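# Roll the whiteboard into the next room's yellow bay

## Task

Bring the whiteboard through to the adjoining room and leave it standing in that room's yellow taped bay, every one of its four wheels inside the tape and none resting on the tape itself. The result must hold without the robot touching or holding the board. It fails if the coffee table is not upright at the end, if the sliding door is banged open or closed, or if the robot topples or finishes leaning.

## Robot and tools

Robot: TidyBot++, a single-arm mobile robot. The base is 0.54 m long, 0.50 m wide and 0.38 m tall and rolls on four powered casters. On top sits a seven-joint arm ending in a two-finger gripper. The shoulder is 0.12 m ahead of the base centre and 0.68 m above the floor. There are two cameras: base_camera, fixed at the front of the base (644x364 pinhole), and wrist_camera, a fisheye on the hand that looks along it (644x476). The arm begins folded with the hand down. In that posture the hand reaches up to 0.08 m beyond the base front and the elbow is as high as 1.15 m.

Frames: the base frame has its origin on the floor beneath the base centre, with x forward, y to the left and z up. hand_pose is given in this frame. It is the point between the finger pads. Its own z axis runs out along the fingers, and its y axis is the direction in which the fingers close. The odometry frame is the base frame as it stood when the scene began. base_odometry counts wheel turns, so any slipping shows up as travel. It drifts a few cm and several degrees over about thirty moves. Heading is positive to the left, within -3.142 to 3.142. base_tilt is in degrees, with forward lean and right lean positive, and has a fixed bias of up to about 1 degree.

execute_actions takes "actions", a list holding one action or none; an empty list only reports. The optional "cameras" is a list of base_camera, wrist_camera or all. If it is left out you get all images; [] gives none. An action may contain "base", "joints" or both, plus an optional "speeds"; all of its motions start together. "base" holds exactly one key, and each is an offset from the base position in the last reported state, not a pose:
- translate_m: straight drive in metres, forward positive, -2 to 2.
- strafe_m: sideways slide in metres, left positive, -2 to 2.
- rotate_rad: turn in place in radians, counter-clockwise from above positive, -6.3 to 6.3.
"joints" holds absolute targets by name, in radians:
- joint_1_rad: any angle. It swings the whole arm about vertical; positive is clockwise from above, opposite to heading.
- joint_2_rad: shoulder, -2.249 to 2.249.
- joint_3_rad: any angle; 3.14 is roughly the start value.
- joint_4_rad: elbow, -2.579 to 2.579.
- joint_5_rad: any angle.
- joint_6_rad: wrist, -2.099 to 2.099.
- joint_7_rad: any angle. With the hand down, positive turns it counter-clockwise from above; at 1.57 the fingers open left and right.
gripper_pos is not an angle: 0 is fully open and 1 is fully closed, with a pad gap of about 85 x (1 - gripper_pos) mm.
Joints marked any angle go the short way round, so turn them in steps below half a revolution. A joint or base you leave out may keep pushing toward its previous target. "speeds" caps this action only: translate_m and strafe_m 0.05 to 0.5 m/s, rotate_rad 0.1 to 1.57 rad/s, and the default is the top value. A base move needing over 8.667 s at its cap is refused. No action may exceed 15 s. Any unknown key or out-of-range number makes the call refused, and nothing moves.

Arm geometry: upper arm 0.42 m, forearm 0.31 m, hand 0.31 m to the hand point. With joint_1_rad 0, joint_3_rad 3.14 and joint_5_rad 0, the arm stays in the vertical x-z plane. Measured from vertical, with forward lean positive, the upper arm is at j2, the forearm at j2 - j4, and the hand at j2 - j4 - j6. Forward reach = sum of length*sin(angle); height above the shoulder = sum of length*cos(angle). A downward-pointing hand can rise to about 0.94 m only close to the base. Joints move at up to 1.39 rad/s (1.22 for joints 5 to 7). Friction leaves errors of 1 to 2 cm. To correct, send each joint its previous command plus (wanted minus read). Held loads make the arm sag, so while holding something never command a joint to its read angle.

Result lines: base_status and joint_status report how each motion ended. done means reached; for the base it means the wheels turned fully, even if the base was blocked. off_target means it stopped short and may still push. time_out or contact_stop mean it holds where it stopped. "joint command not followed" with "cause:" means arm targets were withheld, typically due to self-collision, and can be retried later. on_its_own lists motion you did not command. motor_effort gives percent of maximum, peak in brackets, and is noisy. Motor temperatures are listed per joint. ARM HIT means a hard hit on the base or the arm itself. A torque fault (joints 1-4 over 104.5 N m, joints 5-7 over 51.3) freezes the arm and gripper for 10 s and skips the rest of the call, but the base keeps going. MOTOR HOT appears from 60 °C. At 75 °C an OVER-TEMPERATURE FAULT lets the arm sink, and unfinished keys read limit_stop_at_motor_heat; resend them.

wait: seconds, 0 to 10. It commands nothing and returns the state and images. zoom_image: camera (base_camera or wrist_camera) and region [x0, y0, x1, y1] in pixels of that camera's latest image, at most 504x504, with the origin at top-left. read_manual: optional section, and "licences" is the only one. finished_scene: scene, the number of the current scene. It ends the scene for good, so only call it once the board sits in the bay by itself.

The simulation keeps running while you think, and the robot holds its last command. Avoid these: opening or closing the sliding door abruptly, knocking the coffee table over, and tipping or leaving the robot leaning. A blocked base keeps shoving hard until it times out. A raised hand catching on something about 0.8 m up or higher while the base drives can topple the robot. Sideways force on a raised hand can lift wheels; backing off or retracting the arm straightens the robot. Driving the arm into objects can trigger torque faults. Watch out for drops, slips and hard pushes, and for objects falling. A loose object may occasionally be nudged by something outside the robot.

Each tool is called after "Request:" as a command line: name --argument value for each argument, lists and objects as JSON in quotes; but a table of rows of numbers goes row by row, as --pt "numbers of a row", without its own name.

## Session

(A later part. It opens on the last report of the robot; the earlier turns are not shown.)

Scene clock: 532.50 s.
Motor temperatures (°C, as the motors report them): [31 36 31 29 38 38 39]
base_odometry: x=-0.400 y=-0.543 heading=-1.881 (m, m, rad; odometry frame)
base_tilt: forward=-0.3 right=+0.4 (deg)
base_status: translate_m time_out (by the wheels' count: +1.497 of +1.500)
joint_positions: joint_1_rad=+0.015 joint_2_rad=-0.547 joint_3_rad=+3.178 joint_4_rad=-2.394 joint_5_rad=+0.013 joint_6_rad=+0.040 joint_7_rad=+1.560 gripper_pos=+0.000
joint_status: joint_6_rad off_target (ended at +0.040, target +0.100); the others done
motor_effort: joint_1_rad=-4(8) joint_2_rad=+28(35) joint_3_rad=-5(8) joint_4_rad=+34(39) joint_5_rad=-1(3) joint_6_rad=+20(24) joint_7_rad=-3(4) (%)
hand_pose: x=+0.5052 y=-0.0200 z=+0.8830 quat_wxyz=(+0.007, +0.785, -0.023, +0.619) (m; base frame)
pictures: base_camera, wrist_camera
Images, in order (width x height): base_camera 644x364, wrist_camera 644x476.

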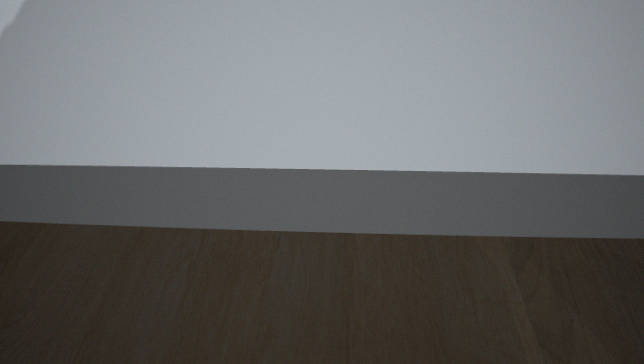

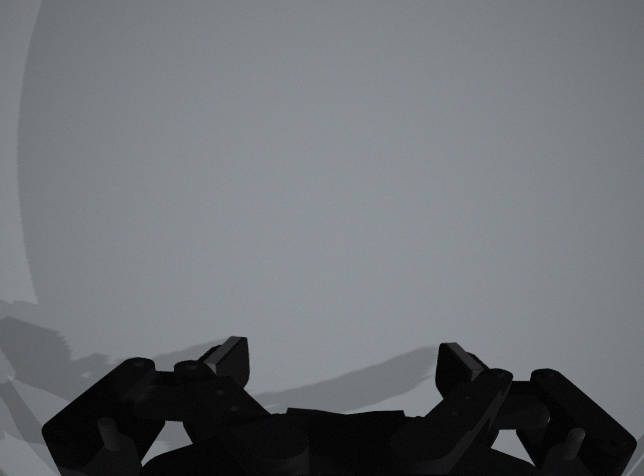

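Request:
execute_actions --actions '[{"base":{"translate_m":-0.2},"joints":{"joint_2_rad":-0.385,"joint_4_rad":-2.3}}]' --cameras '[]'

Request:
execute_actions --actions '[{"joints":{"joint_1_rad":1.9,"joint_6_rad":-0.3}}]'

Scene clock: 539.87 s.
Motor temperatures (°C, as the motors report them): [31 36 31 29 38 38 39]
base_odometry: x=-0.339 y=-0.352 heading=-1.880 (m, m, rad; odometry frame)
base_tilt: forward=-0.2 right=+0.3 (deg)
base_status: done
joint_positions: joint_1_rad=+0.008 joint_2_rad=-0.383 joint_3_rad=+3.169 joint_4_rad=-2.297 joint_5_rad=+0.013 joint_6_rad=+0.065 joint_7_rad=+1.560 gripper_pos=+0.000
joint_status: all done
motor_effort: joint_1_rad=+0(5) joint_2_rad=-7(29) joint_3_rad=-1(5) joint_4_rad=+18(34) joint_5_rad=+1(1) joint_6_rad=+8(19) joint_7_rad=+0(2) (%)
hand_pose: x=+0.5573 y=-0.0153 z=+0.8811 quat_wxyz=(+0.007, +0.798, -0.015, +0.602) (m; base frame)
pictures: none
No camera images: the call's "cameras" was empty. Leave "cameras" out to get every camera's image.

Scene clock: 542.90 s.
Motor temperatures (°C, as the motors report them): [31 36 31 29 38 38 39]
base_odometry: x=-0.339 y=-0.352 heading=-1.880 (m, m, rad; odometry frame)
base_tilt: forward=-0.2 right=+0.3 (deg)
base_status: not commanded
joint_positions: joint_1_rad=+1.890 joint_2_rad=-0.383 joint_3_rad=+3.169 joint_4_rad=-2.297 joint_5_rad=+0.013 joint_6_rad=-0.262 joint_7_rad=+1.560 gripper_pos=+0.000
joint_status: all done
motor_effort: joint_1_rad=+0(1) joint_2_rad=-7(7) joint_3_rad=-1(0) joint_4_rad=+17(18) joint_5_rad=+1(0) joint_6_rad=+7(9) joint_7_rad=-1(1) (%)
hand_pose: x=-0.0154 y=-0.3718 z=+0.7896 quat_wxyz=(+0.378, +0.508, -0.726, +0.269) (m; base frame)
pictures: base_camera, wrist_camera
Images, in order (width x height): base_camera 644x364, wrist_camera 644x476.

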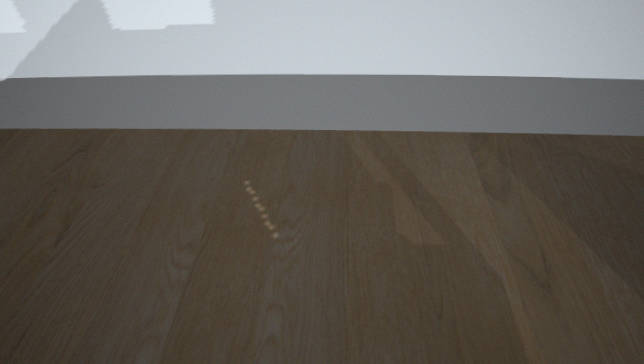

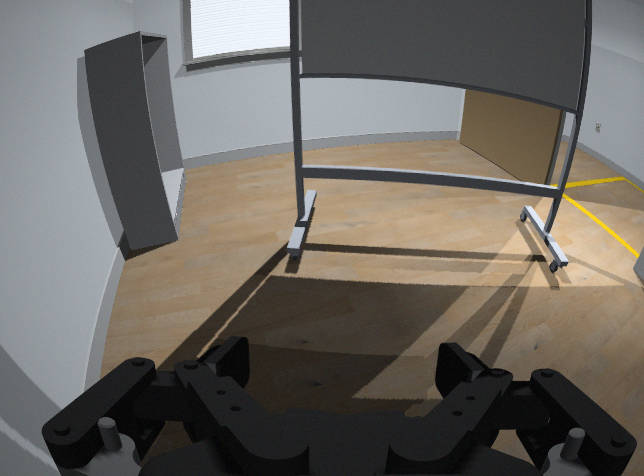

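Request:
execute_actions --actions '[{"base":{"translate_m":-0.3},"joints":{"joint_1_rad":1.57,"joint_2_rad":0.6,"joint_4_rad":-2.2,"joint_6_rad":1.23}}]' --cameras '["wrist_camera"]'

Request:
execute_actions --actions '[{"base":{"strafe_m":-0.35}}]' --cameras '["wrist_camera"]'

Scene clock: 568.60 s.
Motor temperatures (°C, as the motors report them): [31 35 31 29 38 38 39]
base_odometry: x=-0.248 y=-0.066 heading=-1.879 (m, m, rad; odometry frame)
base_tilt: forward=-0.2 right=+0.3 (deg)
base_status: done
joint_positions: joint_1_rad=+1.579 joint_2_rad=+0.588 joint_3_rad=+3.167 joint_4_rad=-2.216 joint_5_rad=+0.013 joint_6_rad=+1.193 joint_7_rad=+1.560 gripper_pos=+0.000
joint_status: all done
motor_effort: joint_1_rad=+0(3) joint_2_rad=-30(32) joint_3_rad=-1(0) joint_4_rad=+9(17) joint_5_rad=+0(0) joint_6_rad=+8(8) joint_7_rad=-1(1) (%)
hand_pose: x=+0.1056 y=-0.6488 z=+0.7226 quat_wxyz=(+0.496, +0.507, -0.512, +0.483) (m; base frame)
pictures: wrist_camera
Images, in order (width x height): wrist_camera 644x476.

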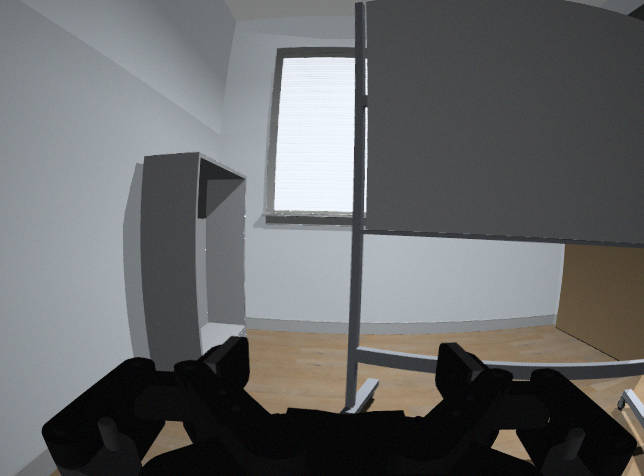

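Scene clock: 570.63 s.
Motor temperatures (°C, as the motors report them): [31 35 31 29 38 38 39]
base_odometry: x=-0.581 y=+0.041 heading=-1.880 (m, m, rad; odometry frame)
base_tilt: forward=-0.2 right=+0.4 (deg)
base_status: done
joint_positions: joint_1_rad=+1.579 joint_2_rad=+0.592 joint_3_rad=+3.167 joint_4_rad=-2.208 joint_5_rad=+0.013 joint_6_rad=+1.194 joint_7_rad=+1.560 gripper_pos=+0.000
joint_status: not commanded
motor_effort: joint_1_rad=+0(1) joint_2_rad=-30(32) joint_3_rad=-1(2) joint_4_rad=+9(10) joint_5_rad=+0(0) joint_6_rad=+8(9) joint_7_rad=-1(0) (%)
hand_pose: x=+0.1057 y=-0.6514 z=+0.7240 quat_wxyz=(+0.498, +0.506, -0.511, +0.485) (m; base frame)
pictures: wrist_camera
Images, in order (width x height): wrist_camera 644x476.

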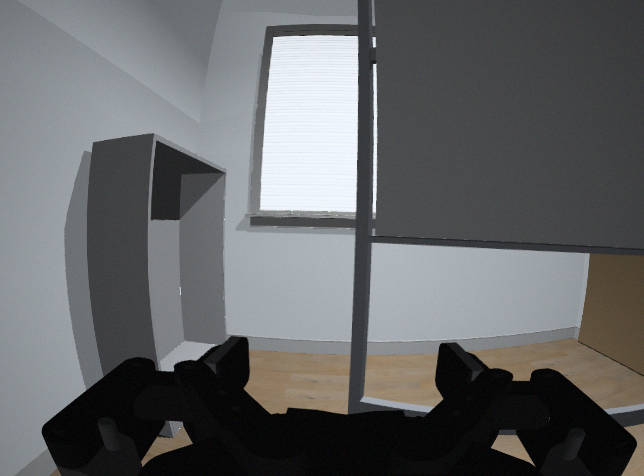

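Request:
execute_actions --actions '[{"base":{"strafe_m":-0.17},"joints":{"joint_1_rad":1.62,"joint_2_rad":1.0,"joint_4_rad":-1.7,"joint_6_rad":1.13}}]' --cameras '["wrist_camera"]'

Scene clock: 580.63 s.
Motor temperatures (°C, as the motors report them): [31 35 31 29 38 38 39]
base_odometry: x=-0.744 y=+0.093 heading=-1.881 (m, m, rad; odometry frame)
base_tilt: forward=-0.2 right=+0.4 (deg)
base_status: done
joint_positions: joint_1_rad=+1.608 joint_2_rad=+0.990 joint_3_rad=+3.167 joint_4_rad=-1.717 joint_5_rad=+0.013 joint_6_rad=+1.167 joint_7_rad=+1.560 gripper_pos=+0.000
joint_status: all done
motor_effort: joint_1_rad=+0(2) joint_2_rad=-42(42) joint_3_rad=-1(2) joint_4_rad=+11(11) joint_5_rad=+0(0) joint_6_rad=+8(9) joint_7_rad=-1(0) (%)
hand_pose: x=+0.0822 y=-0.7947 z=+0.6368 quat_wxyz=(+0.521, +0.487, -0.498, +0.493) (m; base frame)
pictures: wrist_camera
Images, in order (width x height): wrist_camera 644x476.

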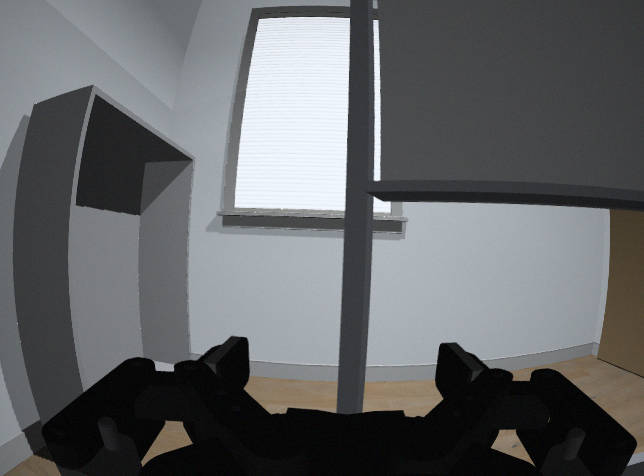

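Request:
execute_actions --actions '[{"base":{"strafe_m":-0.19},"joints":{"joint_1_rad":1.63,"joint_2_rad":1.11,"joint_4_rad":-1.42,"joint_6_rad":0.95},"speeds":{"strafe_m":0.2}}]' --cameras '["wrist_camera"]'

Scene clock: 588.87 s.
Motor temperatures (°C, as the motors report them): [31 35 31 29 38 38 39]
base_odometry: x=-0.925 y=+0.151 heading=-1.881 (m, m, rad; odometry frame)
base_tilt: forward=-0.2 right=+0.4 (deg)
base_status: done
joint_positions: joint_1_rad=+1.617 joint_2_rad=+1.096 joint_3_rad=+3.167 joint_4_rad=-1.433 joint_5_rad=+0.013 joint_6_rad=+0.987 joint_7_rad=+1.560 gripper_pos=+0.000
joint_status: all done
motor_effort: joint_1_rad=+0(3) joint_2_rad=-46(47) joint_3_rad=-1(2) joint_4_rad=+13(13) joint_5_rad=+0(0) joint_6_rad=+8(9) joint_7_rad=-1(1) (%)
hand_pose: x=+0.0723 y=-0.8651 z=+0.6258 quat_wxyz=(+0.524, +0.486, -0.499, +0.490) (m; base frame)
pictures: wrist_camera
Images, in order (width x height): wrist_camera 644x476.

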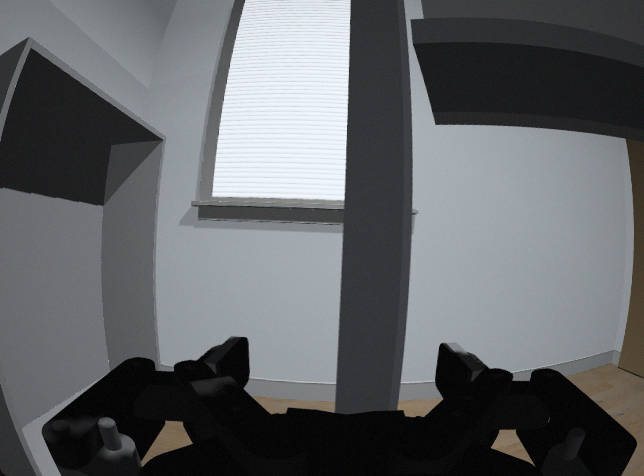

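Request:
execute_actions --actions '[{"base":{"strafe_m":-0.045},"joints":{"joint_1_rad":1.66}}]' --cameras '[]'

Request:
execute_actions --actions '[{"joints":{"gripper_pos":1}}]' --cameras '["wrist_camera"]'

Scene clock: 597.53 s.
Motor temperatures (°C, as the motors report them): [31 35 31 29 38 38 39]
base_odometry: x=-0.968 y=+0.165 heading=-1.882 (m, m, rad; odometry frame)
base_tilt: forward=-0.2 right=+0.4 (deg)
base_status: done
joint_positions: joint_1_rad=+1.656 joint_2_rad=+1.097 joint_3_rad=+3.167 joint_4_rad=-1.428 joint_5_rad=+0.013 joint_6_rad=+0.986 joint_7_rad=+1.560 gripper_pos=+0.000
joint_status: all done
motor_effort: joint_1_rad=+0(3) joint_2_rad=-46(48) joint_3_rad=-1(2) joint_4_rad=+12(14) joint_5_rad=+0(0) joint_6_rad=+8(8) joint_7_rad=+0(1) (%)
hand_pose: x=+0.0391 y=-0.8637 z=+0.6272 quat_wxyz=(+0.534, +0.476, -0.508, +0.481) (m; base frame)
pictures: none
No camera images: the call's "cameras" was empty. Leave "cameras" out to get every camera's image.

Scene clock: 598.63 s.
Motor temperatures (°C, as the motors report them): [31 35 31 29 38 38 39]
base_odometry: x=-0.967 y=+0.165 heading=-1.882 (m, m, rad; odometry frame)
base_tilt: forward=-0.2 right=+0.4 (deg)
base_status: not commanded
joint_positions: joint_1_rad=+1.647 joint_2_rad=+1.097 joint_3_rad=+3.160 joint_4_rad=-1.428 joint_5_rad=+0.016 joint_6_rad=+0.986 joint_7_rad=+1.560 gripper_pos=+0.619
joint_status: gripper_pos off_target (ended at +0.619, target +1.000)
motor_effort: joint_1_rad=+0(5) joint_2_rad=-46(47) joint_3_rad=-1(2) joint_4_rad=+13(15) joint_5_rad=+3(3) joint_6_rad=+8(8) joint_7_rad=+0(0) (%)
hand_pose: x=+0.0508 y=-0.8648 z=+0.6272 quat_wxyz=(+0.529, +0.478, -0.505, +0.486) (m; base frame)
pictures: wrist_camera
Images, in order (width x height): wrist_camera 644x476.

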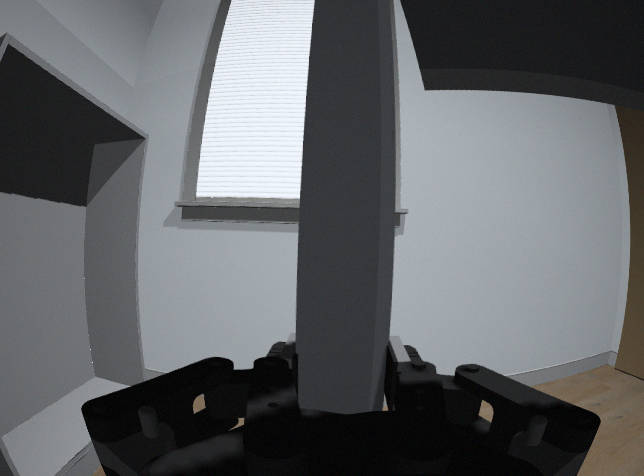

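Request:
execute_actions --actions '[{"base":{"strafe_m":0.25},"joints":{"joint_1_rad":1.57},"speeds":{"strafe_m":0.12}}]'

Scene clock: 626.03 s.
Motor temperatures (°C, as the motors report them): [31 36 31 29 38 38 39]
base_odometry: x=-0.729 y=+0.088 heading=-1.883 (m, m, rad; odometry frame)
base_tilt: forward=-0.2 right=+0.4 (deg)
base_status: done
joint_positions: joint_1_rad=+1.568 joint_2_rad=+1.103 joint_3_rad=+3.166 joint_4_rad=-1.413 joint_5_rad=+0.011 joint_6_rad=+0.977 joint_7_rad=+1.560 gripper_pos=+0.649
joint_status: all done
on_its_own: gripper_pos moved +0.031 toward your old target +1.000
motor_effort: joint_1_rad=+0(7) joint_2_rad=-44(49) joint_3_rad=-1(4) joint_4_rad=+12(14) joint_5_rad=+1(6) joint_6_rad=+8(10) joint_7_rad=+0(1) (%)
hand_pose: x=+0.1150 y=-0.8709 z=+0.6268 quat_wxyz=(+0.512, +0.497, -0.487, +0.504) (m; base frame)
pictures: base_camera, wrist_camera
Images, in order (width x height): base_camera 644x364, wrist_camera 644x476.

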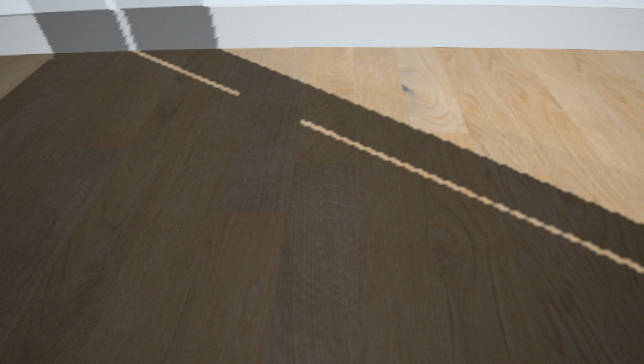

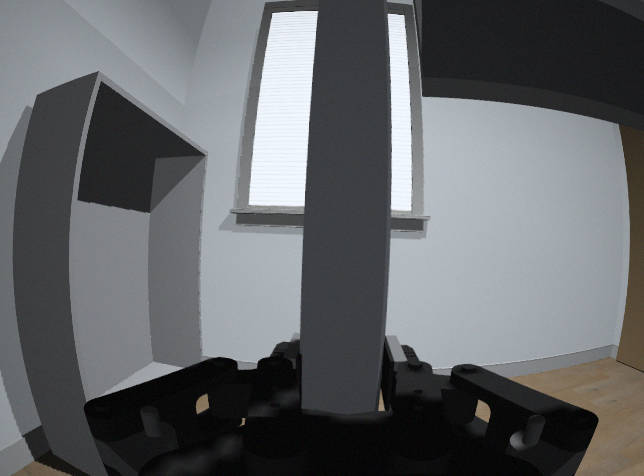

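Request:
execute_actions --actions '[{"base":{"strafe_m":0.22},"speeds":{"strafe_m":0.12}}]'

Scene clock: 640.90 s.
Motor temperatures (°C, as the motors report them): [31 36 31 29 38 38 39]
base_odometry: x=-0.520 y=+0.020 heading=-1.884 (m, m, rad; odometry frame)
base_tilt: forward=-0.2 right=+0.4 (deg)
base_status: done
joint_positions: joint_1_rad=+1.567 joint_2_rad=+1.105 joint_3_rad=+3.166 joint_4_rad=-1.406 joint_5_rad=+0.011 joint_6_rad=+0.974 joint_7_rad=+1.560 gripper_pos=+0.685
joint_status: not commanded
on_its_own: gripper_pos moved +0.036 toward your old target +1.000
motor_effort: joint_1_rad=+1(4) joint_2_rad=-45(50) joint_3_rad=+0(1) joint_4_rad=+12(14) joint_5_rad=-1(1) joint_6_rad=+7(12) joint_7_rad=+1(0) (%)
hand_pose: x=+0.1162 y=-0.8725 z=+0.6268 quat_wxyz=(+0.512, +0.497, -0.487, +0.505) (m; base frame)
pictures: base_camera, wrist_camera
Images, in order (width x height): base_camera 644x364, wrist_camera 644x476.

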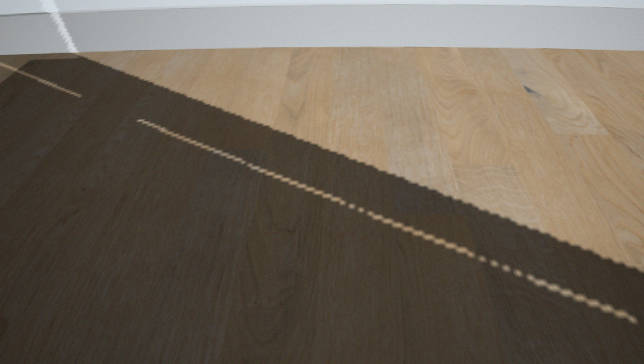

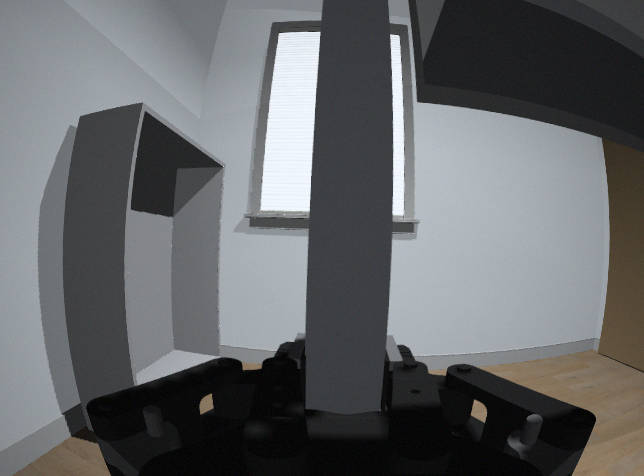

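Request:
execute_actions --actions '[{"base":{"translate_m":-0.7},"speeds":{"translate_m":0.15}}]'

Scene clock: 654.00 s.
Motor temperatures (°C, as the motors report them): [31 37 31 29 38 38 39]
base_odometry: x=-0.304 y=+0.686 heading=-1.884 (m, m, rad; odometry frame)
base_tilt: forward=-0.2 right=+0.4 (deg)
base_status: done
joint_positions: joint_1_rad=+1.440 joint_2_rad=+1.101 joint_3_rad=+3.107 joint_4_rad=-1.414 joint_5_rad=+0.086 joint_6_rad=+0.973 joint_7_rad=+1.562 gripper_pos=+0.686
joint_status: not commanded
motor_effort: joint_1_rad=+26(29) joint_2_rad=-44(49) joint_3_rad=+8(11) joint_4_rad=+13(16) joint_5_rad=-5(15) joint_6_rad=+6(10) joint_7_rad=-3(5) (%)
hand_pose: x=+0.2710 y=-0.8565 z=+0.6268 quat_wxyz=(+0.452, +0.546, -0.433, +0.556) (m; base frame)
pictures: base_camera, wrist_camera
Images, in order (width x height): base_camera 644x364, wrist_camera 644x476.

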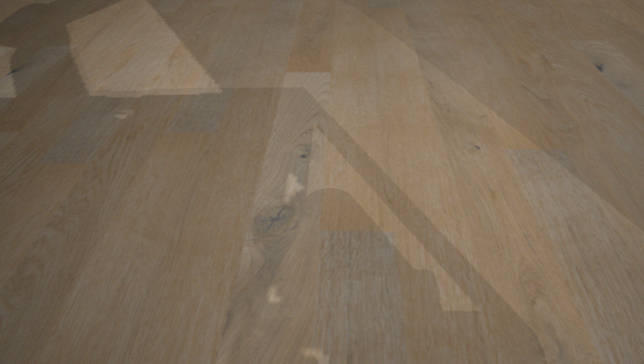

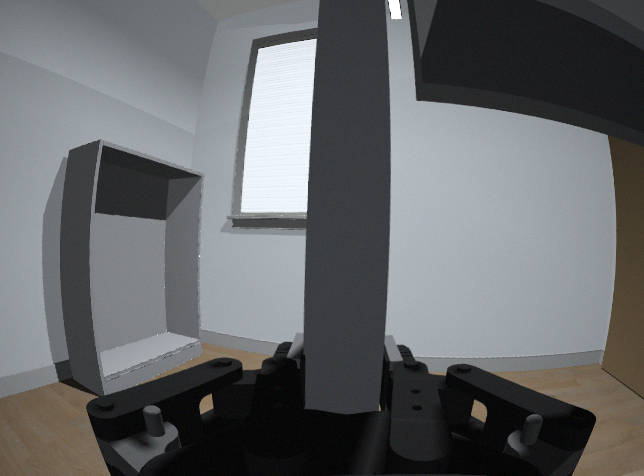

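Request:
execute_actions --actions '[{"joints":{"joint_1_rad":1.46,"gripper_pos":0}}]' --cameras '[]'

Request:
execute_actions --actions '[{"joints":{"joint_2_rad":0.0,"joint_4_rad":-2.3,"joint_6_rad":0.2}}]' --cameras '[]'

Request:
execute_actions --actions '[{"joints":{"joint_1_rad":2.3}}]' --cameras '["wrist_camera"]'

Scene clock: 674.03 s.
Motor temperatures (°C, as the motors report them): [31 37 31 29 38 38 39]
base_odometry: x=-0.304 y=+0.686 heading=-1.884 (m, m, rad; odometry frame)
base_tilt: forward=-0.2 right=+0.4 (deg)
base_status: not commanded
joint_positions: joint_1_rad=+1.441 joint_2_rad=+1.102 joint_3_rad=+3.146 joint_4_rad=-1.414 joint_5_rad=+0.057 joint_6_rad=+0.973 joint_7_rad=+1.562 gripper_pos=+0.000
joint_status: all done
motor_effort: joint_1_rad=+3(25) joint_2_rad=-46(50) joint_3_rad=+0(8) joint_4_rad=+12(14) joint_5_rad=-1(5) joint_6_rad=+8(10) joint_7_rad=+0(4) (%)
hand_pose: x=+0.2455 y=-0.8613 z=+0.6259 quat_wxyz=(+0.469, +0.541, -0.440, +0.543) (m; base frame)
pictures: none
No camera images: the call's "cameras" was empty. Leave "cameras" out to get every camera's image.

Scene clock: 676.43 s.
Motor temperatures (°C, as the motors report them): [31 37 31 29 38 38 39]
base_odometry: x=-0.304 y=+0.686 heading=-1.884 (m, m, rad; odometry frame)
base_tilt: forward=-0.2 right=+0.4 (deg)
base_status: not commanded
joint_positions: joint_1_rad=+1.453 joint_2_rad=+0.012 joint_3_rad=+3.153 joint_4_rad=-2.288 joint_5_rad=+0.048 joint_6_rad=+0.236 joint_7_rad=+1.562 gripper_pos=+0.000
joint_status: all done
motor_effort: joint_1_rad=+0(3) joint_2_rad=-17(48) joint_3_rad=-1(2) joint_4_rad=+14(16) joint_5_rad=+0(1) joint_6_rad=+7(10) joint_7_rad=-1(0) (%)
hand_pose: x=+0.1785 y=-0.5105 z=+0.7458 quat_wxyz=(+0.347, +0.651, -0.559, +0.378) (m; base frame)
pictures: none
No camera images: the call's "cameras" was empty. Leave "cameras" out to get every camera's image.

Scene clock: 678.57 s.
Motor temperatures (°C, as the motors report them): [31 37 31 29 38 38 39]
base_odometry: x=-0.304 y=+0.686 heading=-1.884 (m, m, rad; odometry frame)
base_tilt: forward=-0.2 right=+0.4 (deg)
base_status: not commanded
joint_positions: joint_1_rad=+2.291 joint_2_rad=+0.012 joint_3_rad=+3.157 joint_4_rad=-2.288 joint_5_rad=+0.048 joint_6_rad=+0.236 joint_7_rad=+1.562 gripper_pos=+0.000
joint_status: all done
motor_effort: joint_1_rad=+0(1) joint_2_rad=-17(18) joint_3_rad=+0(2) joint_4_rad=+15(15) joint_5_rad=+0(0) joint_6_rad=+7(7) joint_7_rad=-1(0) (%)
hand_pose: x=-0.2224 y=-0.3843 z=+0.7458 quat_wxyz=(+0.471, +0.365, -0.777, +0.203) (m; base frame)
pictures: wrist_camera
Images, in order (width x height): wrist_camera 644x476.

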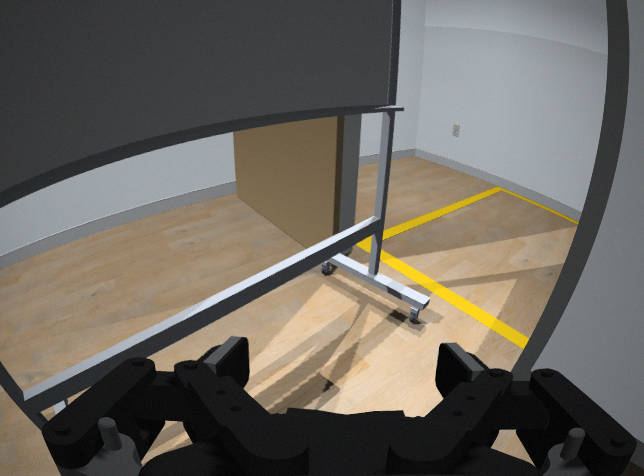

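Request:
execute_actions --actions '[{"joints":{"joint_1_rad":1.45}}]' --cameras '[]'

Request:
execute_actions --actions '[{"joints":{"joint_2_rad":1.11,"joint_4_rad":-1.42,"joint_6_rad":0.95}}]' --cameras '["wrist_camera"]'

Request:
execute_actions --actions '[{"joints":{"gripper_pos":1}}]' --cameras '["wrist_camera"]'

Scene clock: 693.00 s.
Motor temperatures (°C, as the motors report them): [31 36 31 29 38 38 39]
base_odometry: x=-0.304 y=+0.686 heading=-1.884 (m, m, rad; odometry frame)
base_tilt: forward=-0.2 right=+0.4 (deg)
base_status: not commanded
joint_positions: joint_1_rad=+1.459 joint_2_rad=+0.012 joint_3_rad=+3.157 joint_4_rad=-2.288 joint_5_rad=+0.048 joint_6_rad=+0.236 joint_7_rad=+1.562 gripper_pos=+0.000
joint_status: all done
motor_effort: joint_1_rad=+0(0) joint_2_rad=-17(18) joint_3_rad=-1(0) joint_4_rad=+15(15) joint_5_rad=+0(0) joint_6_rad=+8(7) joint_7_rad=+0(1) (%)
hand_pose: x=+0.1734 y=-0.5111 z=+0.7458 quat_wxyz=(+0.349, +0.648, -0.562, +0.377) (m; base frame)
pictures: none
No camera images: the call's "cameras" was empty. Leave "cameras" out to get every camera's image.

Scene clock: 695.40 s.
Motor temperatures (°C, as the motors report them): [31 36 31 29 38 38 39]
base_odometry: x=-0.304 y=+0.686 heading=-1.884 (m, m, rad; odometry frame)
base_tilt: forward=-0.2 right=+0.4 (deg)
base_status: not commanded
joint_positions: joint_1_rad=+1.458 joint_2_rad=+1.094 joint_3_rad=+3.157 joint_4_rad=-1.435 joint_5_rad=+0.048 joint_6_rad=+0.915 joint_7_rad=+1.562 gripper_pos=+0.000
joint_status: all done
motor_effort: joint_1_rad=-1(1) joint_2_rad=-46(47) joint_3_rad=-1(2) joint_4_rad=+13(17) joint_5_rad=+0(1) joint_6_rad=+8(9) joint_7_rad=+0(0) (%)
hand_pose: x=+0.2221 y=-0.8592 z=+0.6036 quat_wxyz=(+0.461, +0.554, -0.464, +0.515) (m; base frame)
pictures: wrist_camera
Images, in order (width x height): wrist_camera 644x476.

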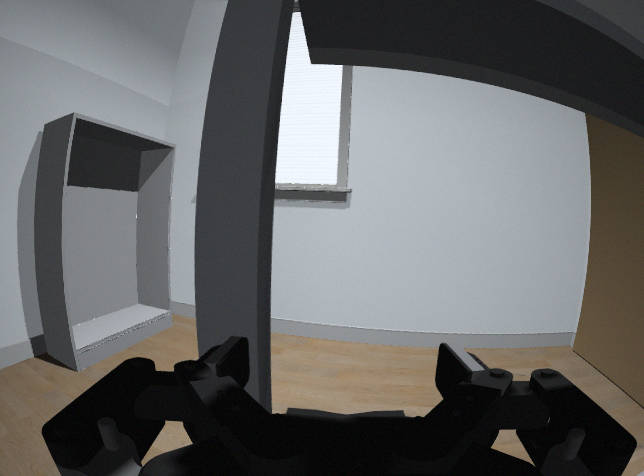

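Scene clock: 696.50 s.
Motor temperatures (°C, as the motors report them): [31 36 31 29 38 38 39]
base_odometry: x=-0.304 y=+0.686 heading=-1.884 (m, m, rad; odometry frame)
base_tilt: forward=-0.2 right=+0.4 (deg)
base_status: not commanded
joint_positions: joint_1_rad=+1.447 joint_2_rad=+1.094 joint_3_rad=+3.157 joint_4_rad=-1.431 joint_5_rad=+0.048 joint_6_rad=+0.915 joint_7_rad=+1.562 gripper_pos=+0.999
joint_status: all done
motor_effort: joint_1_rad=-1(3) joint_2_rad=-46(46) joint_3_rad=-1(2) joint_4_rad=+13(16) joint_5_rad=+0(2) joint_6_rad=+9(8) joint_7_rad=+0(0) (%)
hand_pose: x=+0.2316 y=-0.8593 z=+0.6056 quat_wxyz=(+0.459, +0.555, -0.460, +0.518) (m; base frame)
pictures: wrist_camera
Images, in order (width x height): wrist_camera 644x476.

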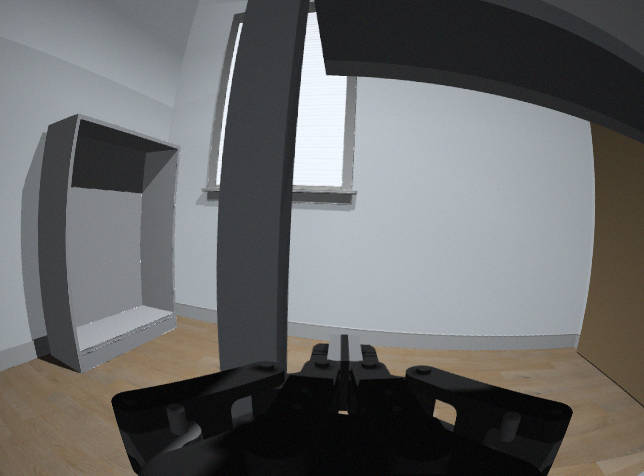

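Request:
execute_actions --actions '[{"base":{"strafe_m":0.1},"joints":{"gripper_pos":0,"joint_5_rad":-0.02,"joint_3_rad":3.16,"joint_1_rad":1.5}}]' --cameras '[]'

Request:
execute_actions --actions '[{"base":{"translate_m":0.1}}]' --cameras '["wrist_camera"]'

Scene clock: 705.30 s.
Motor temperatures (°C, as the motors report them): [31 37 31 29 38 38 39]
base_odometry: x=-0.209 y=+0.656 heading=-1.884 (m, m, rad; odometry frame)
base_tilt: forward=-0.2 right=+0.4 (deg)
base_status: done
joint_positions: joint_1_rad=+1.500 joint_2_rad=+1.096 joint_3_rad=+3.159 joint_4_rad=-1.430 joint_5_rad=+0.001 joint_6_rad=+0.915 joint_7_rad=+1.562 gripper_pos=+0.000
joint_status: all done
motor_effort: joint_1_rad=-1(2) joint_2_rad=-46(49) joint_3_rad=-1(2) joint_4_rad=+13(14) joint_5_rad=+0(1) joint_6_rad=+9(9) joint_7_rad=+0(1) (%)
hand_pose: x=+0.1739 y=-0.8653 z=+0.6054 quat_wxyz=(+0.476, +0.527, -0.491, +0.503) (m; base frame)
pictures: none
No camera images: the call's "cameras" was empty. Leave "cameras" out to get every camera's image.

Scene clock: 706.77 s.
Motor temperatures (°C, as the motors report them): [31 37 31 29 38 38 39]
base_odometry: x=-0.239 y=+0.560 heading=-1.884 (m, m, rad; odometry frame)
base_tilt: forward=-0.2 right=+0.4 (deg)
base_status: done
joint_positions: joint_1_rad=+1.496 joint_2_rad=+1.096 joint_3_rad=+3.159 joint_4_rad=-1.430 joint_5_rad=+0.001 joint_6_rad=+0.915 joint_7_rad=+1.562 gripper_pos=+0.000
joint_status: not commanded
motor_effort: joint_1_rad=-1(4) joint_2_rad=-46(48) joint_3_rad=-2(2) joint_4_rad=+13(13) joint_5_rad=+1(0) joint_6_rad=+8(9) joint_7_rad=-1(0) (%)
hand_pose: x=+0.1774 y=-0.8651 z=+0.6054 quat_wxyz=(+0.475, +0.528, -0.490, +0.504) (m; base frame)
pictures: wrist_camera
Images, in order (width x height): wrist_camera 644x476.

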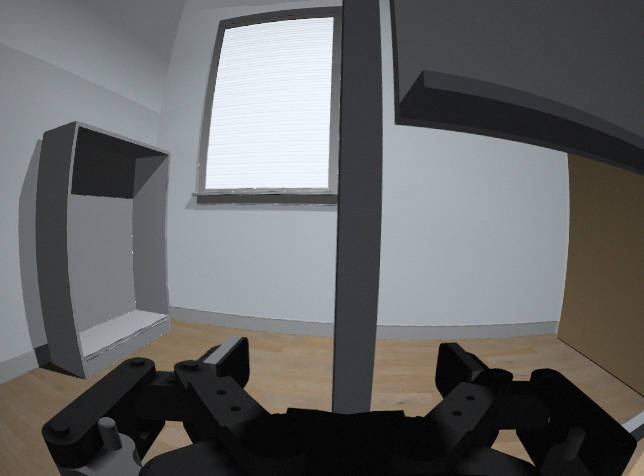

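Request:
execute_actions --actions '[{"base":{"strafe_m":-0.1},"joints":{"joint_1_rad":1.53},"speeds":{"strafe_m":0.15}}]' --cameras '["wrist_camera"]'

Request:
execute_actions --actions '[{"joints":{"gripper_pos":1}}]' --cameras '["wrist_camera"]'

Scene clock: 715.53 s.
Motor temperatures (°C, as the motors report them): [31 37 31 29 38 38 39]
base_odometry: x=-0.335 y=+0.591 heading=-1.884 (m, m, rad; odometry frame)
base_tilt: forward=-0.2 right=+0.4 (deg)
base_status: done
joint_positions: joint_1_rad=+1.524 joint_2_rad=+1.096 joint_3_rad=+3.159 joint_4_rad=-1.429 joint_5_rad=+0.001 joint_6_rad=+0.915 joint_7_rad=+1.562 gripper_pos=+0.000
joint_status: all done
motor_effort: joint_1_rad=+0(3) joint_2_rad=-46(48) joint_3_rad=-1(2) joint_4_rad=+13(14) joint_5_rad=+0(0) joint_6_rad=+8(9) joint_7_rad=-1(1) (%)
hand_pose: x=+0.1533 y=-0.8666 z=+0.6057 quat_wxyz=(+0.482, +0.521, -0.498, +0.498) (m; base frame)
pictures: wrist_camera
Images, in order (width x height): wrist_camera 644x476.

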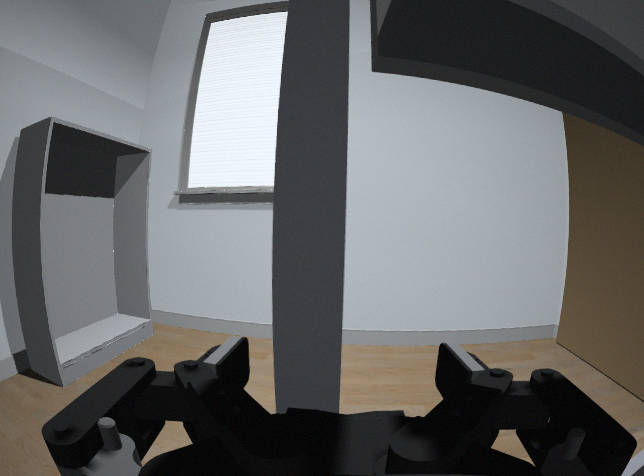

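Scene clock: 716.63 s.
Motor temperatures (°C, as the motors report them): [31 37 31 29 38 38 39]
base_odometry: x=-0.335 y=+0.591 heading=-1.884 (m, m, rad; odometry frame)
base_tilt: forward=-0.2 right=+0.4 (deg)
base_status: not commanded
joint_positions: joint_1_rad=+1.508 joint_2_rad=+1.096 joint_3_rad=+3.153 joint_4_rad=-1.428 joint_5_rad=+0.001 joint_6_rad=+0.915 joint_7_rad=+1.562 gripper_pos=+0.704
joint_status: gripper_pos off_target (ended at +0.704, target +1.000)
motor_effort: joint_1_rad=+4(8) joint_2_rad=-46(47) joint_3_rad=+0(2) joint_4_rad=+13(15) joint_5_rad=-3(4) joint_6_rad=+8(9) joint_7_rad=-1(1) (%)
hand_pose: x=+0.1694 y=-0.8658 z=+0.6058 quat_wxyz=(+0.477, +0.524, -0.494, +0.504) (m; base frame)
pictures: wrist_camera
Images, in order (width x height): wrist_camera 644x476.

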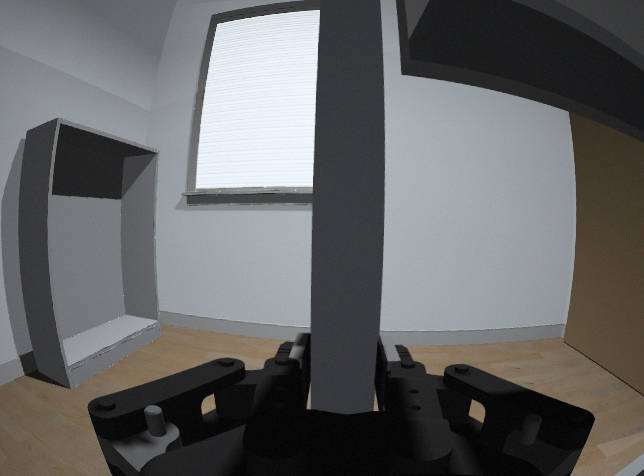

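Request:
execute_actions --actions '[{"base":{"strafe_m":-0.035},"joints":{"gripper_pos":0.45,"joint_1_rad":1.51}}]' --cameras '[]'

Request:
execute_actions --actions '[{"joints":{"gripper_pos":1}}]' --cameras '["wrist_camera"]'

Request:
execute_actions --actions '[{"base":{"strafe_m":0.15},"joints":{"joint_1_rad":1.62},"speeds":{"strafe_m":0.1}}]'

Scene clock: 727.07 s.
Motor temperatures (°C, as the motors report them): [31 37 31 29 38 38 39]
base_odometry: x=-0.368 y=+0.601 heading=-1.883 (m, m, rad; odometry frame)
base_tilt: forward=-0.2 right=+0.4 (deg)
base_status: done
joint_positions: joint_1_rad=+1.507 joint_2_rad=+1.103 joint_3_rad=+3.154 joint_4_rad=-1.418 joint_5_rad=+0.001 joint_6_rad=+0.924 joint_7_rad=+1.562 gripper_pos=+0.450
joint_status: all done
motor_effort: joint_1_rad=-1(6) joint_2_rad=-47(48) joint_3_rad=-1(1) joint_4_rad=+13(17) joint_5_rad=+0(4) joint_6_rad=+8(9) joint_7_rad=+0(2) (%)
hand_pose: x=+0.1703 y=-0.8682 z=+0.6078 quat_wxyz=(+0.480, +0.522, -0.491, +0.507) (m; base frame)
pictures: none
No camera images: the call's "cameras" was empty. Leave "cameras" out to get every camera's image.

Scene clock: 727.90 s.
Motor temperatures (°C, as the motors report them): [31 37 31 29 38 38 39]
base_odometry: x=-0.368 y=+0.601 heading=-1.883 (m, m, rad; odometry frame)
base_tilt: forward=-0.2 right=+0.4 (deg)
base_status: not commanded
joint_positions: joint_1_rad=+1.497 joint_2_rad=+1.103 joint_3_rad=+3.154 joint_4_rad=-1.418 joint_5_rad=+0.000 joint_6_rad=+0.924 joint_7_rad=+1.562 gripper_pos=+0.693
joint_status: gripper_pos off_target (ended at +0.693, target +1.000)
motor_effort: joint_1_rad=+1(5) joint_2_rad=-45(47) joint_3_rad=-1(1) joint_4_rad=+13(15) joint_5_rad=-4(5) joint_6_rad=+8(9) joint_7_rad=-2(2) (%)
hand_pose: x=+0.1785 y=-0.8676 z=+0.6078 quat_wxyz=(+0.477, +0.524, -0.488, +0.509) (m; base frame)
pictures: wrist_camera
Images, in order (width x height): wrist_camera 644x476.

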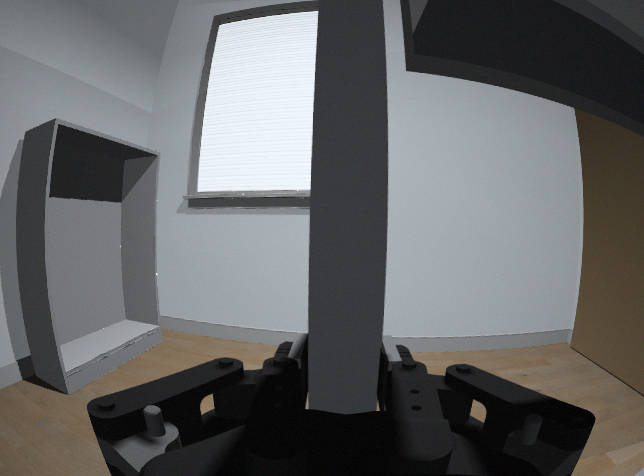

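Scene clock: 729.93 s.
Motor temperatures (°C, as the motors report them): [31 37 31 29 38 38 39]
base_odometry: x=-0.225 y=+0.555 heading=-1.883 (m, m, rad; odometry frame)
base_tilt: forward=-0.2 right=+0.4 (deg)
base_status: done
joint_positions: joint_1_rad=+1.547 joint_2_rad=+1.110 joint_3_rad=+3.132 joint_4_rad=-1.406 joint_5_rad=+0.044 joint_6_rad=+0.925 joint_7_rad=+1.562 gripper_pos=+0.693
joint_status: joint_1_rad off_target (ended at +1.547, target +1.620)
motor_effort: joint_1_rad=+12(16) joint_2_rad=-45(52) joint_3_rad=+3(5) joint_4_rad=+12(14) joint_5_rad=-12(13) joint_6_rad=+8(13) joint_7_rad=-1(2) (%)
hand_pose: x=+0.1562 y=-0.8712 z=+0.6075 quat_wxyz=(+0.481, +0.523, -0.487, +0.508) (m; base frame)
pictures: base_camera, wrist_camera
Images, in order (width x height): base_camera 644x364, wrist_camera 644x476.

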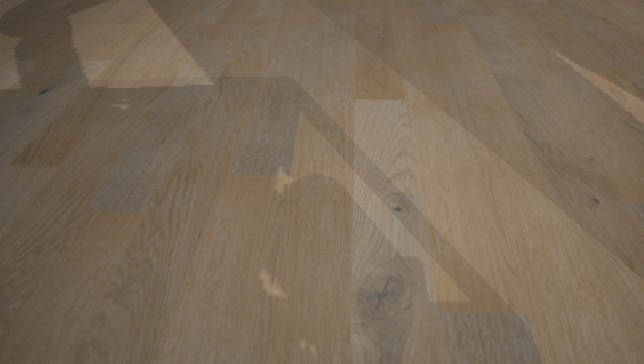

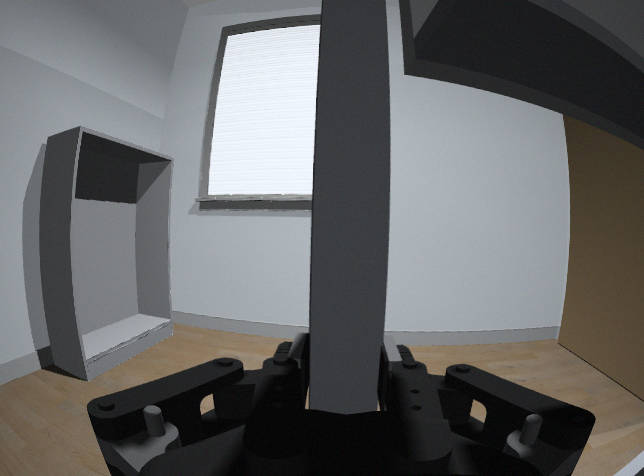

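Request:
execute_actions --actions '[{"base":{"strafe_m":0.05},"joints":{"joint_1_rad":1.75},"speeds":{"strafe_m":0.1}}]' --cameras '[]'

Request:
execute_actions --actions '[{"base":{"translate_m":-0.35},"joints":{"joint_1_rad":1.72},"speeds":{"translate_m":0.1}}]'

Scene clock: 741.20 s.
Motor temperatures (°C, as the motors report them): [31 37 31 29 38 38 39]
base_odometry: x=-0.177 y=+0.539 heading=-1.882 (m, m, rad; odometry frame)
base_tilt: forward=-0.2 right=+0.4 (deg)
base_status: done
joint_positions: joint_1_rad=+1.632 joint_2_rad=+1.112 joint_3_rad=+3.110 joint_4_rad=-1.405 joint_5_rad=+0.084 joint_6_rad=+0.926 joint_7_rad=+1.562 gripper_pos=+0.693
joint_status: joint_1_rad off_target (ended at +1.632, target +1.750)
motor_effort: joint_1_rad=+20(24) joint_2_rad=-46(52) joint_3_rad=+6(9) joint_4_rad=+12(14) joint_5_rad=-16(18) joint_6_rad=+8(12) joint_7_rad=+0(1) (%)
hand_pose: x=+0.1023 y=-0.8716 z=+0.6076 quat_wxyz=(+0.493, +0.513, -0.497, +0.497) (m; base frame)
pictures: none
No camera images: the call's "cameras" was empty. Leave "cameras" out to get every camera's image.

Scene clock: 745.40 s.
Motor temperatures (°C, as the motors report them): [31 37 31 29 38 38 39]
base_odometry: x=-0.070 y=+0.873 heading=-1.882 (m, m, rad; odometry frame)
base_tilt: forward=-0.2 right=+0.4 (deg)
base_status: done
joint_positions: joint_1_rad=+1.618 joint_2_rad=+1.111 joint_3_rad=+3.108 joint_4_rad=-1.407 joint_5_rad=+0.084 joint_6_rad=+0.926 joint_7_rad=+1.562 gripper_pos=+0.693
joint_status: joint_1_rad off_target (ended at +1.618, target +1.720)
motor_effort: joint_1_rad=+17(28) joint_2_rad=-44(47) joint_3_rad=+5(9) joint_4_rad=+11(13) joint_5_rad=-14(18) joint_6_rad=+7(9) joint_7_rad=-1(2) (%)
hand_pose: x=+0.1155 y=-0.8713 z=+0.6076 quat_wxyz=(+0.489, +0.517, -0.493, +0.501) (m; base frame)
pictures: base_camera, wrist_camera
Images, in order (width x height): base_camera 644x364, wrist_camera 644x476.

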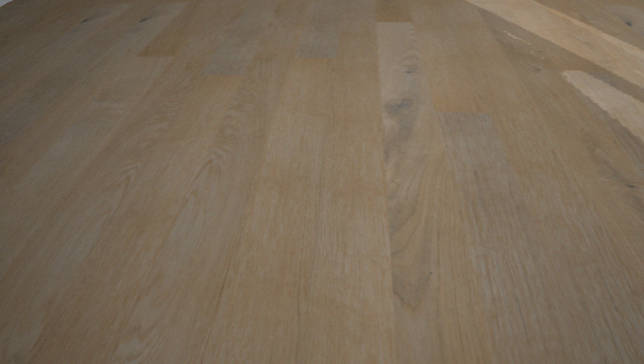

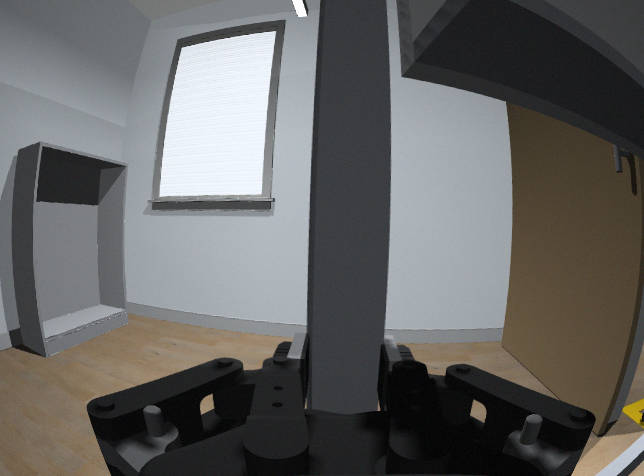

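Request:
execute_actions --actions '[{"base":{"translate_m":-0.25},"joints":{"joint_1_rad":1.6},"speeds":{"translate_m":0.1}}]' --cameras '[]'

Request:
execute_actions --actions '[{"joints":{"gripper_pos":0}}]' --cameras '[]'

Request:
execute_actions --actions '[{"base":{"strafe_m":0.15},"joints":{"joint_2_rad":0.0,"joint_4_rad":-2.3,"joint_6_rad":0.3,"joint_3_rad":3.14,"joint_5_rad":0}}]' --cameras '[]'

Request:
execute_actions --actions '[{"base":{"translate_m":0.9},"joints":{"joint_1_rad":2.4}}]'

Scene clock: 761.60 s.
Motor temperatures (°C, as the motors report them): [31 37 31 29 38 38 39]
base_odometry: x=+0.007 y=+1.111 heading=-1.882 (m, m, rad; odometry frame)
base_tilt: forward=-0.2 right=+0.4 (deg)
base_status: done
joint_positions: joint_1_rad=+1.512 joint_2_rad=+1.111 joint_3_rad=+3.118 joint_4_rad=-1.407 joint_5_rad=+0.060 joint_6_rad=+0.926 joint_7_rad=+1.562 gripper_pos=+0.693
joint_status: joint_1_rad off_target (ended at +1.512, target +1.600)
motor_effort: joint_1_rad=+15(22) joint_2_rad=-44(45) joint_3_rad=+4(8) joint_4_rad=+12(13) joint_5_rad=-12(16) joint_6_rad=+7(7) joint_7_rad=-1(2) (%)
hand_pose: x=+0.1974 y=-0.8680 z=+0.6076 quat_wxyz=(+0.466, +0.535, -0.473, +0.522) (m; base frame)
pictures: none
No camera images: the call's "cameras" was empty. Leave "cameras" out to get every camera's image.

Scene clock: 762.70 s.
Motor temperatures (°C, as the motors report them): [31 38 31 29 38 38 39]
base_odometry: x=+0.007 y=+1.111 heading=-1.882 (m, m, rad; odometry frame)
base_tilt: forward=-0.2 right=+0.4 (deg)
base_status: not commanded
joint_positions: joint_1_rad=+1.536 joint_2_rad=+1.111 joint_3_rad=+3.123 joint_4_rad=-1.408 joint_5_rad=+0.040 joint_6_rad=+0.926 joint_7_rad=+1.562 gripper_pos=+0.000
joint_status: all done
motor_effort: joint_1_rad=+11(16) joint_2_rad=-46(49) joint_3_rad=+3(4) joint_4_rad=+12(15) joint_5_rad=-5(12) joint_6_rad=+8(10) joint_7_rad=-1(1) (%)
hand_pose: x=+0.1691 y=-0.8701 z=+0.6069 quat_wxyz=(+0.475, +0.524, -0.486, +0.513) (m; base frame)
pictures: none
No camera images: the call's "cameras" was empty. Leave "cameras" out to get every camera's image.

Scene clock: 765.10 s.
Motor temperatures (°C, as the motors report them): [31 38 31 29 38 38 39]
base_odometry: x=+0.150 y=+1.065 heading=-1.883 (m, m, rad; odometry frame)
base_tilt: forward=-0.2 right=+0.3 (deg)
base_status: done
joint_positions: joint_1_rad=+1.605 joint_2_rad=+0.012 joint_3_rad=+3.153 joint_4_rad=-2.287 joint_5_rad=+0.005 joint_6_rad=+0.337 joint_7_rad=+1.562 gripper_pos=+0.000
joint_status: all done
on_its_own: joint_1_rad moved +0.069 to your old target +1.600
motor_effort: joint_1_rad=+0(10) joint_2_rad=-17(49) joint_3_rad=-1(3) joint_4_rad=+15(15) joint_5_rad=+1(4) joint_6_rad=+8(9) joint_7_rad=-1(1) (%)
hand_pose: x=+0.0970 y=-0.5270 z=+0.7743 quat_wxyz=(+0.401, +0.574, -0.602, +0.385) (m; base frame)
pictures: none
No camera images: the call's "cameras" was empty. Leave "cameras" out to get every camera's image.

Scene clock: 768.27 s.
Motor temperatures (°C, as the motors report them): [31 37 31 29 38 38 39]
base_odometry: x=-0.126 y=+0.208 heading=-1.882 (m, m, rad; odometry frame)
base_tilt: forward=-0.2 right=+0.4 (deg)
base_status: done
joint_positions: joint_1_rad=+2.391 joint_2_rad=+0.011 joint_3_rad=+3.147 joint_4_rad=-2.289 joint_5_rad=+0.005 joint_6_rad=+0.336 joint_7_rad=+1.562 gripper_pos=+0.000
joint_status: all done
motor_effort: joint_1_rad=-1(2) joint_2_rad=-17(19) joint_3_rad=-1(2) joint_4_rad=+15(15) joint_5_rad=+1(1) joint_6_rad=+8(8) joint_7_rad=-1(0) (%)
hand_pose: x=-0.2668 y=-0.3585 z=+0.7739 quat_wxyz=(+0.517, +0.302, -0.775, +0.204) (m; base frame)
pictures: base_camera, wrist_camera
Images, in order (width x height): base_camera 644x364, wrist_camera 644x476.

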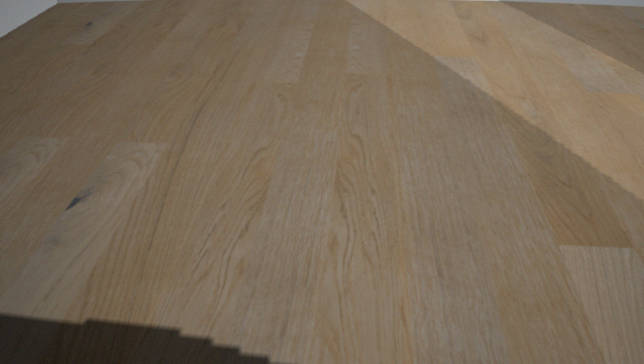

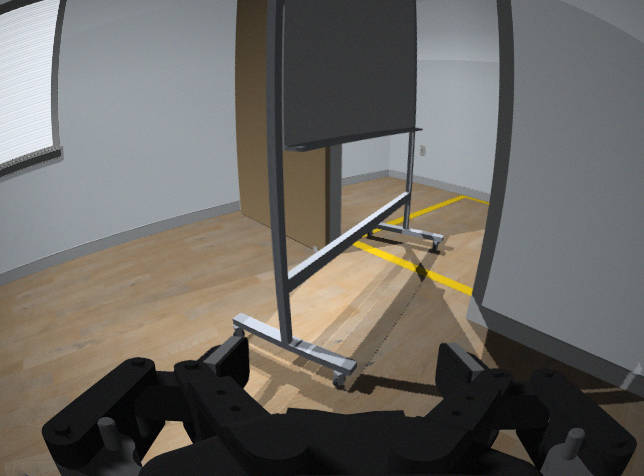

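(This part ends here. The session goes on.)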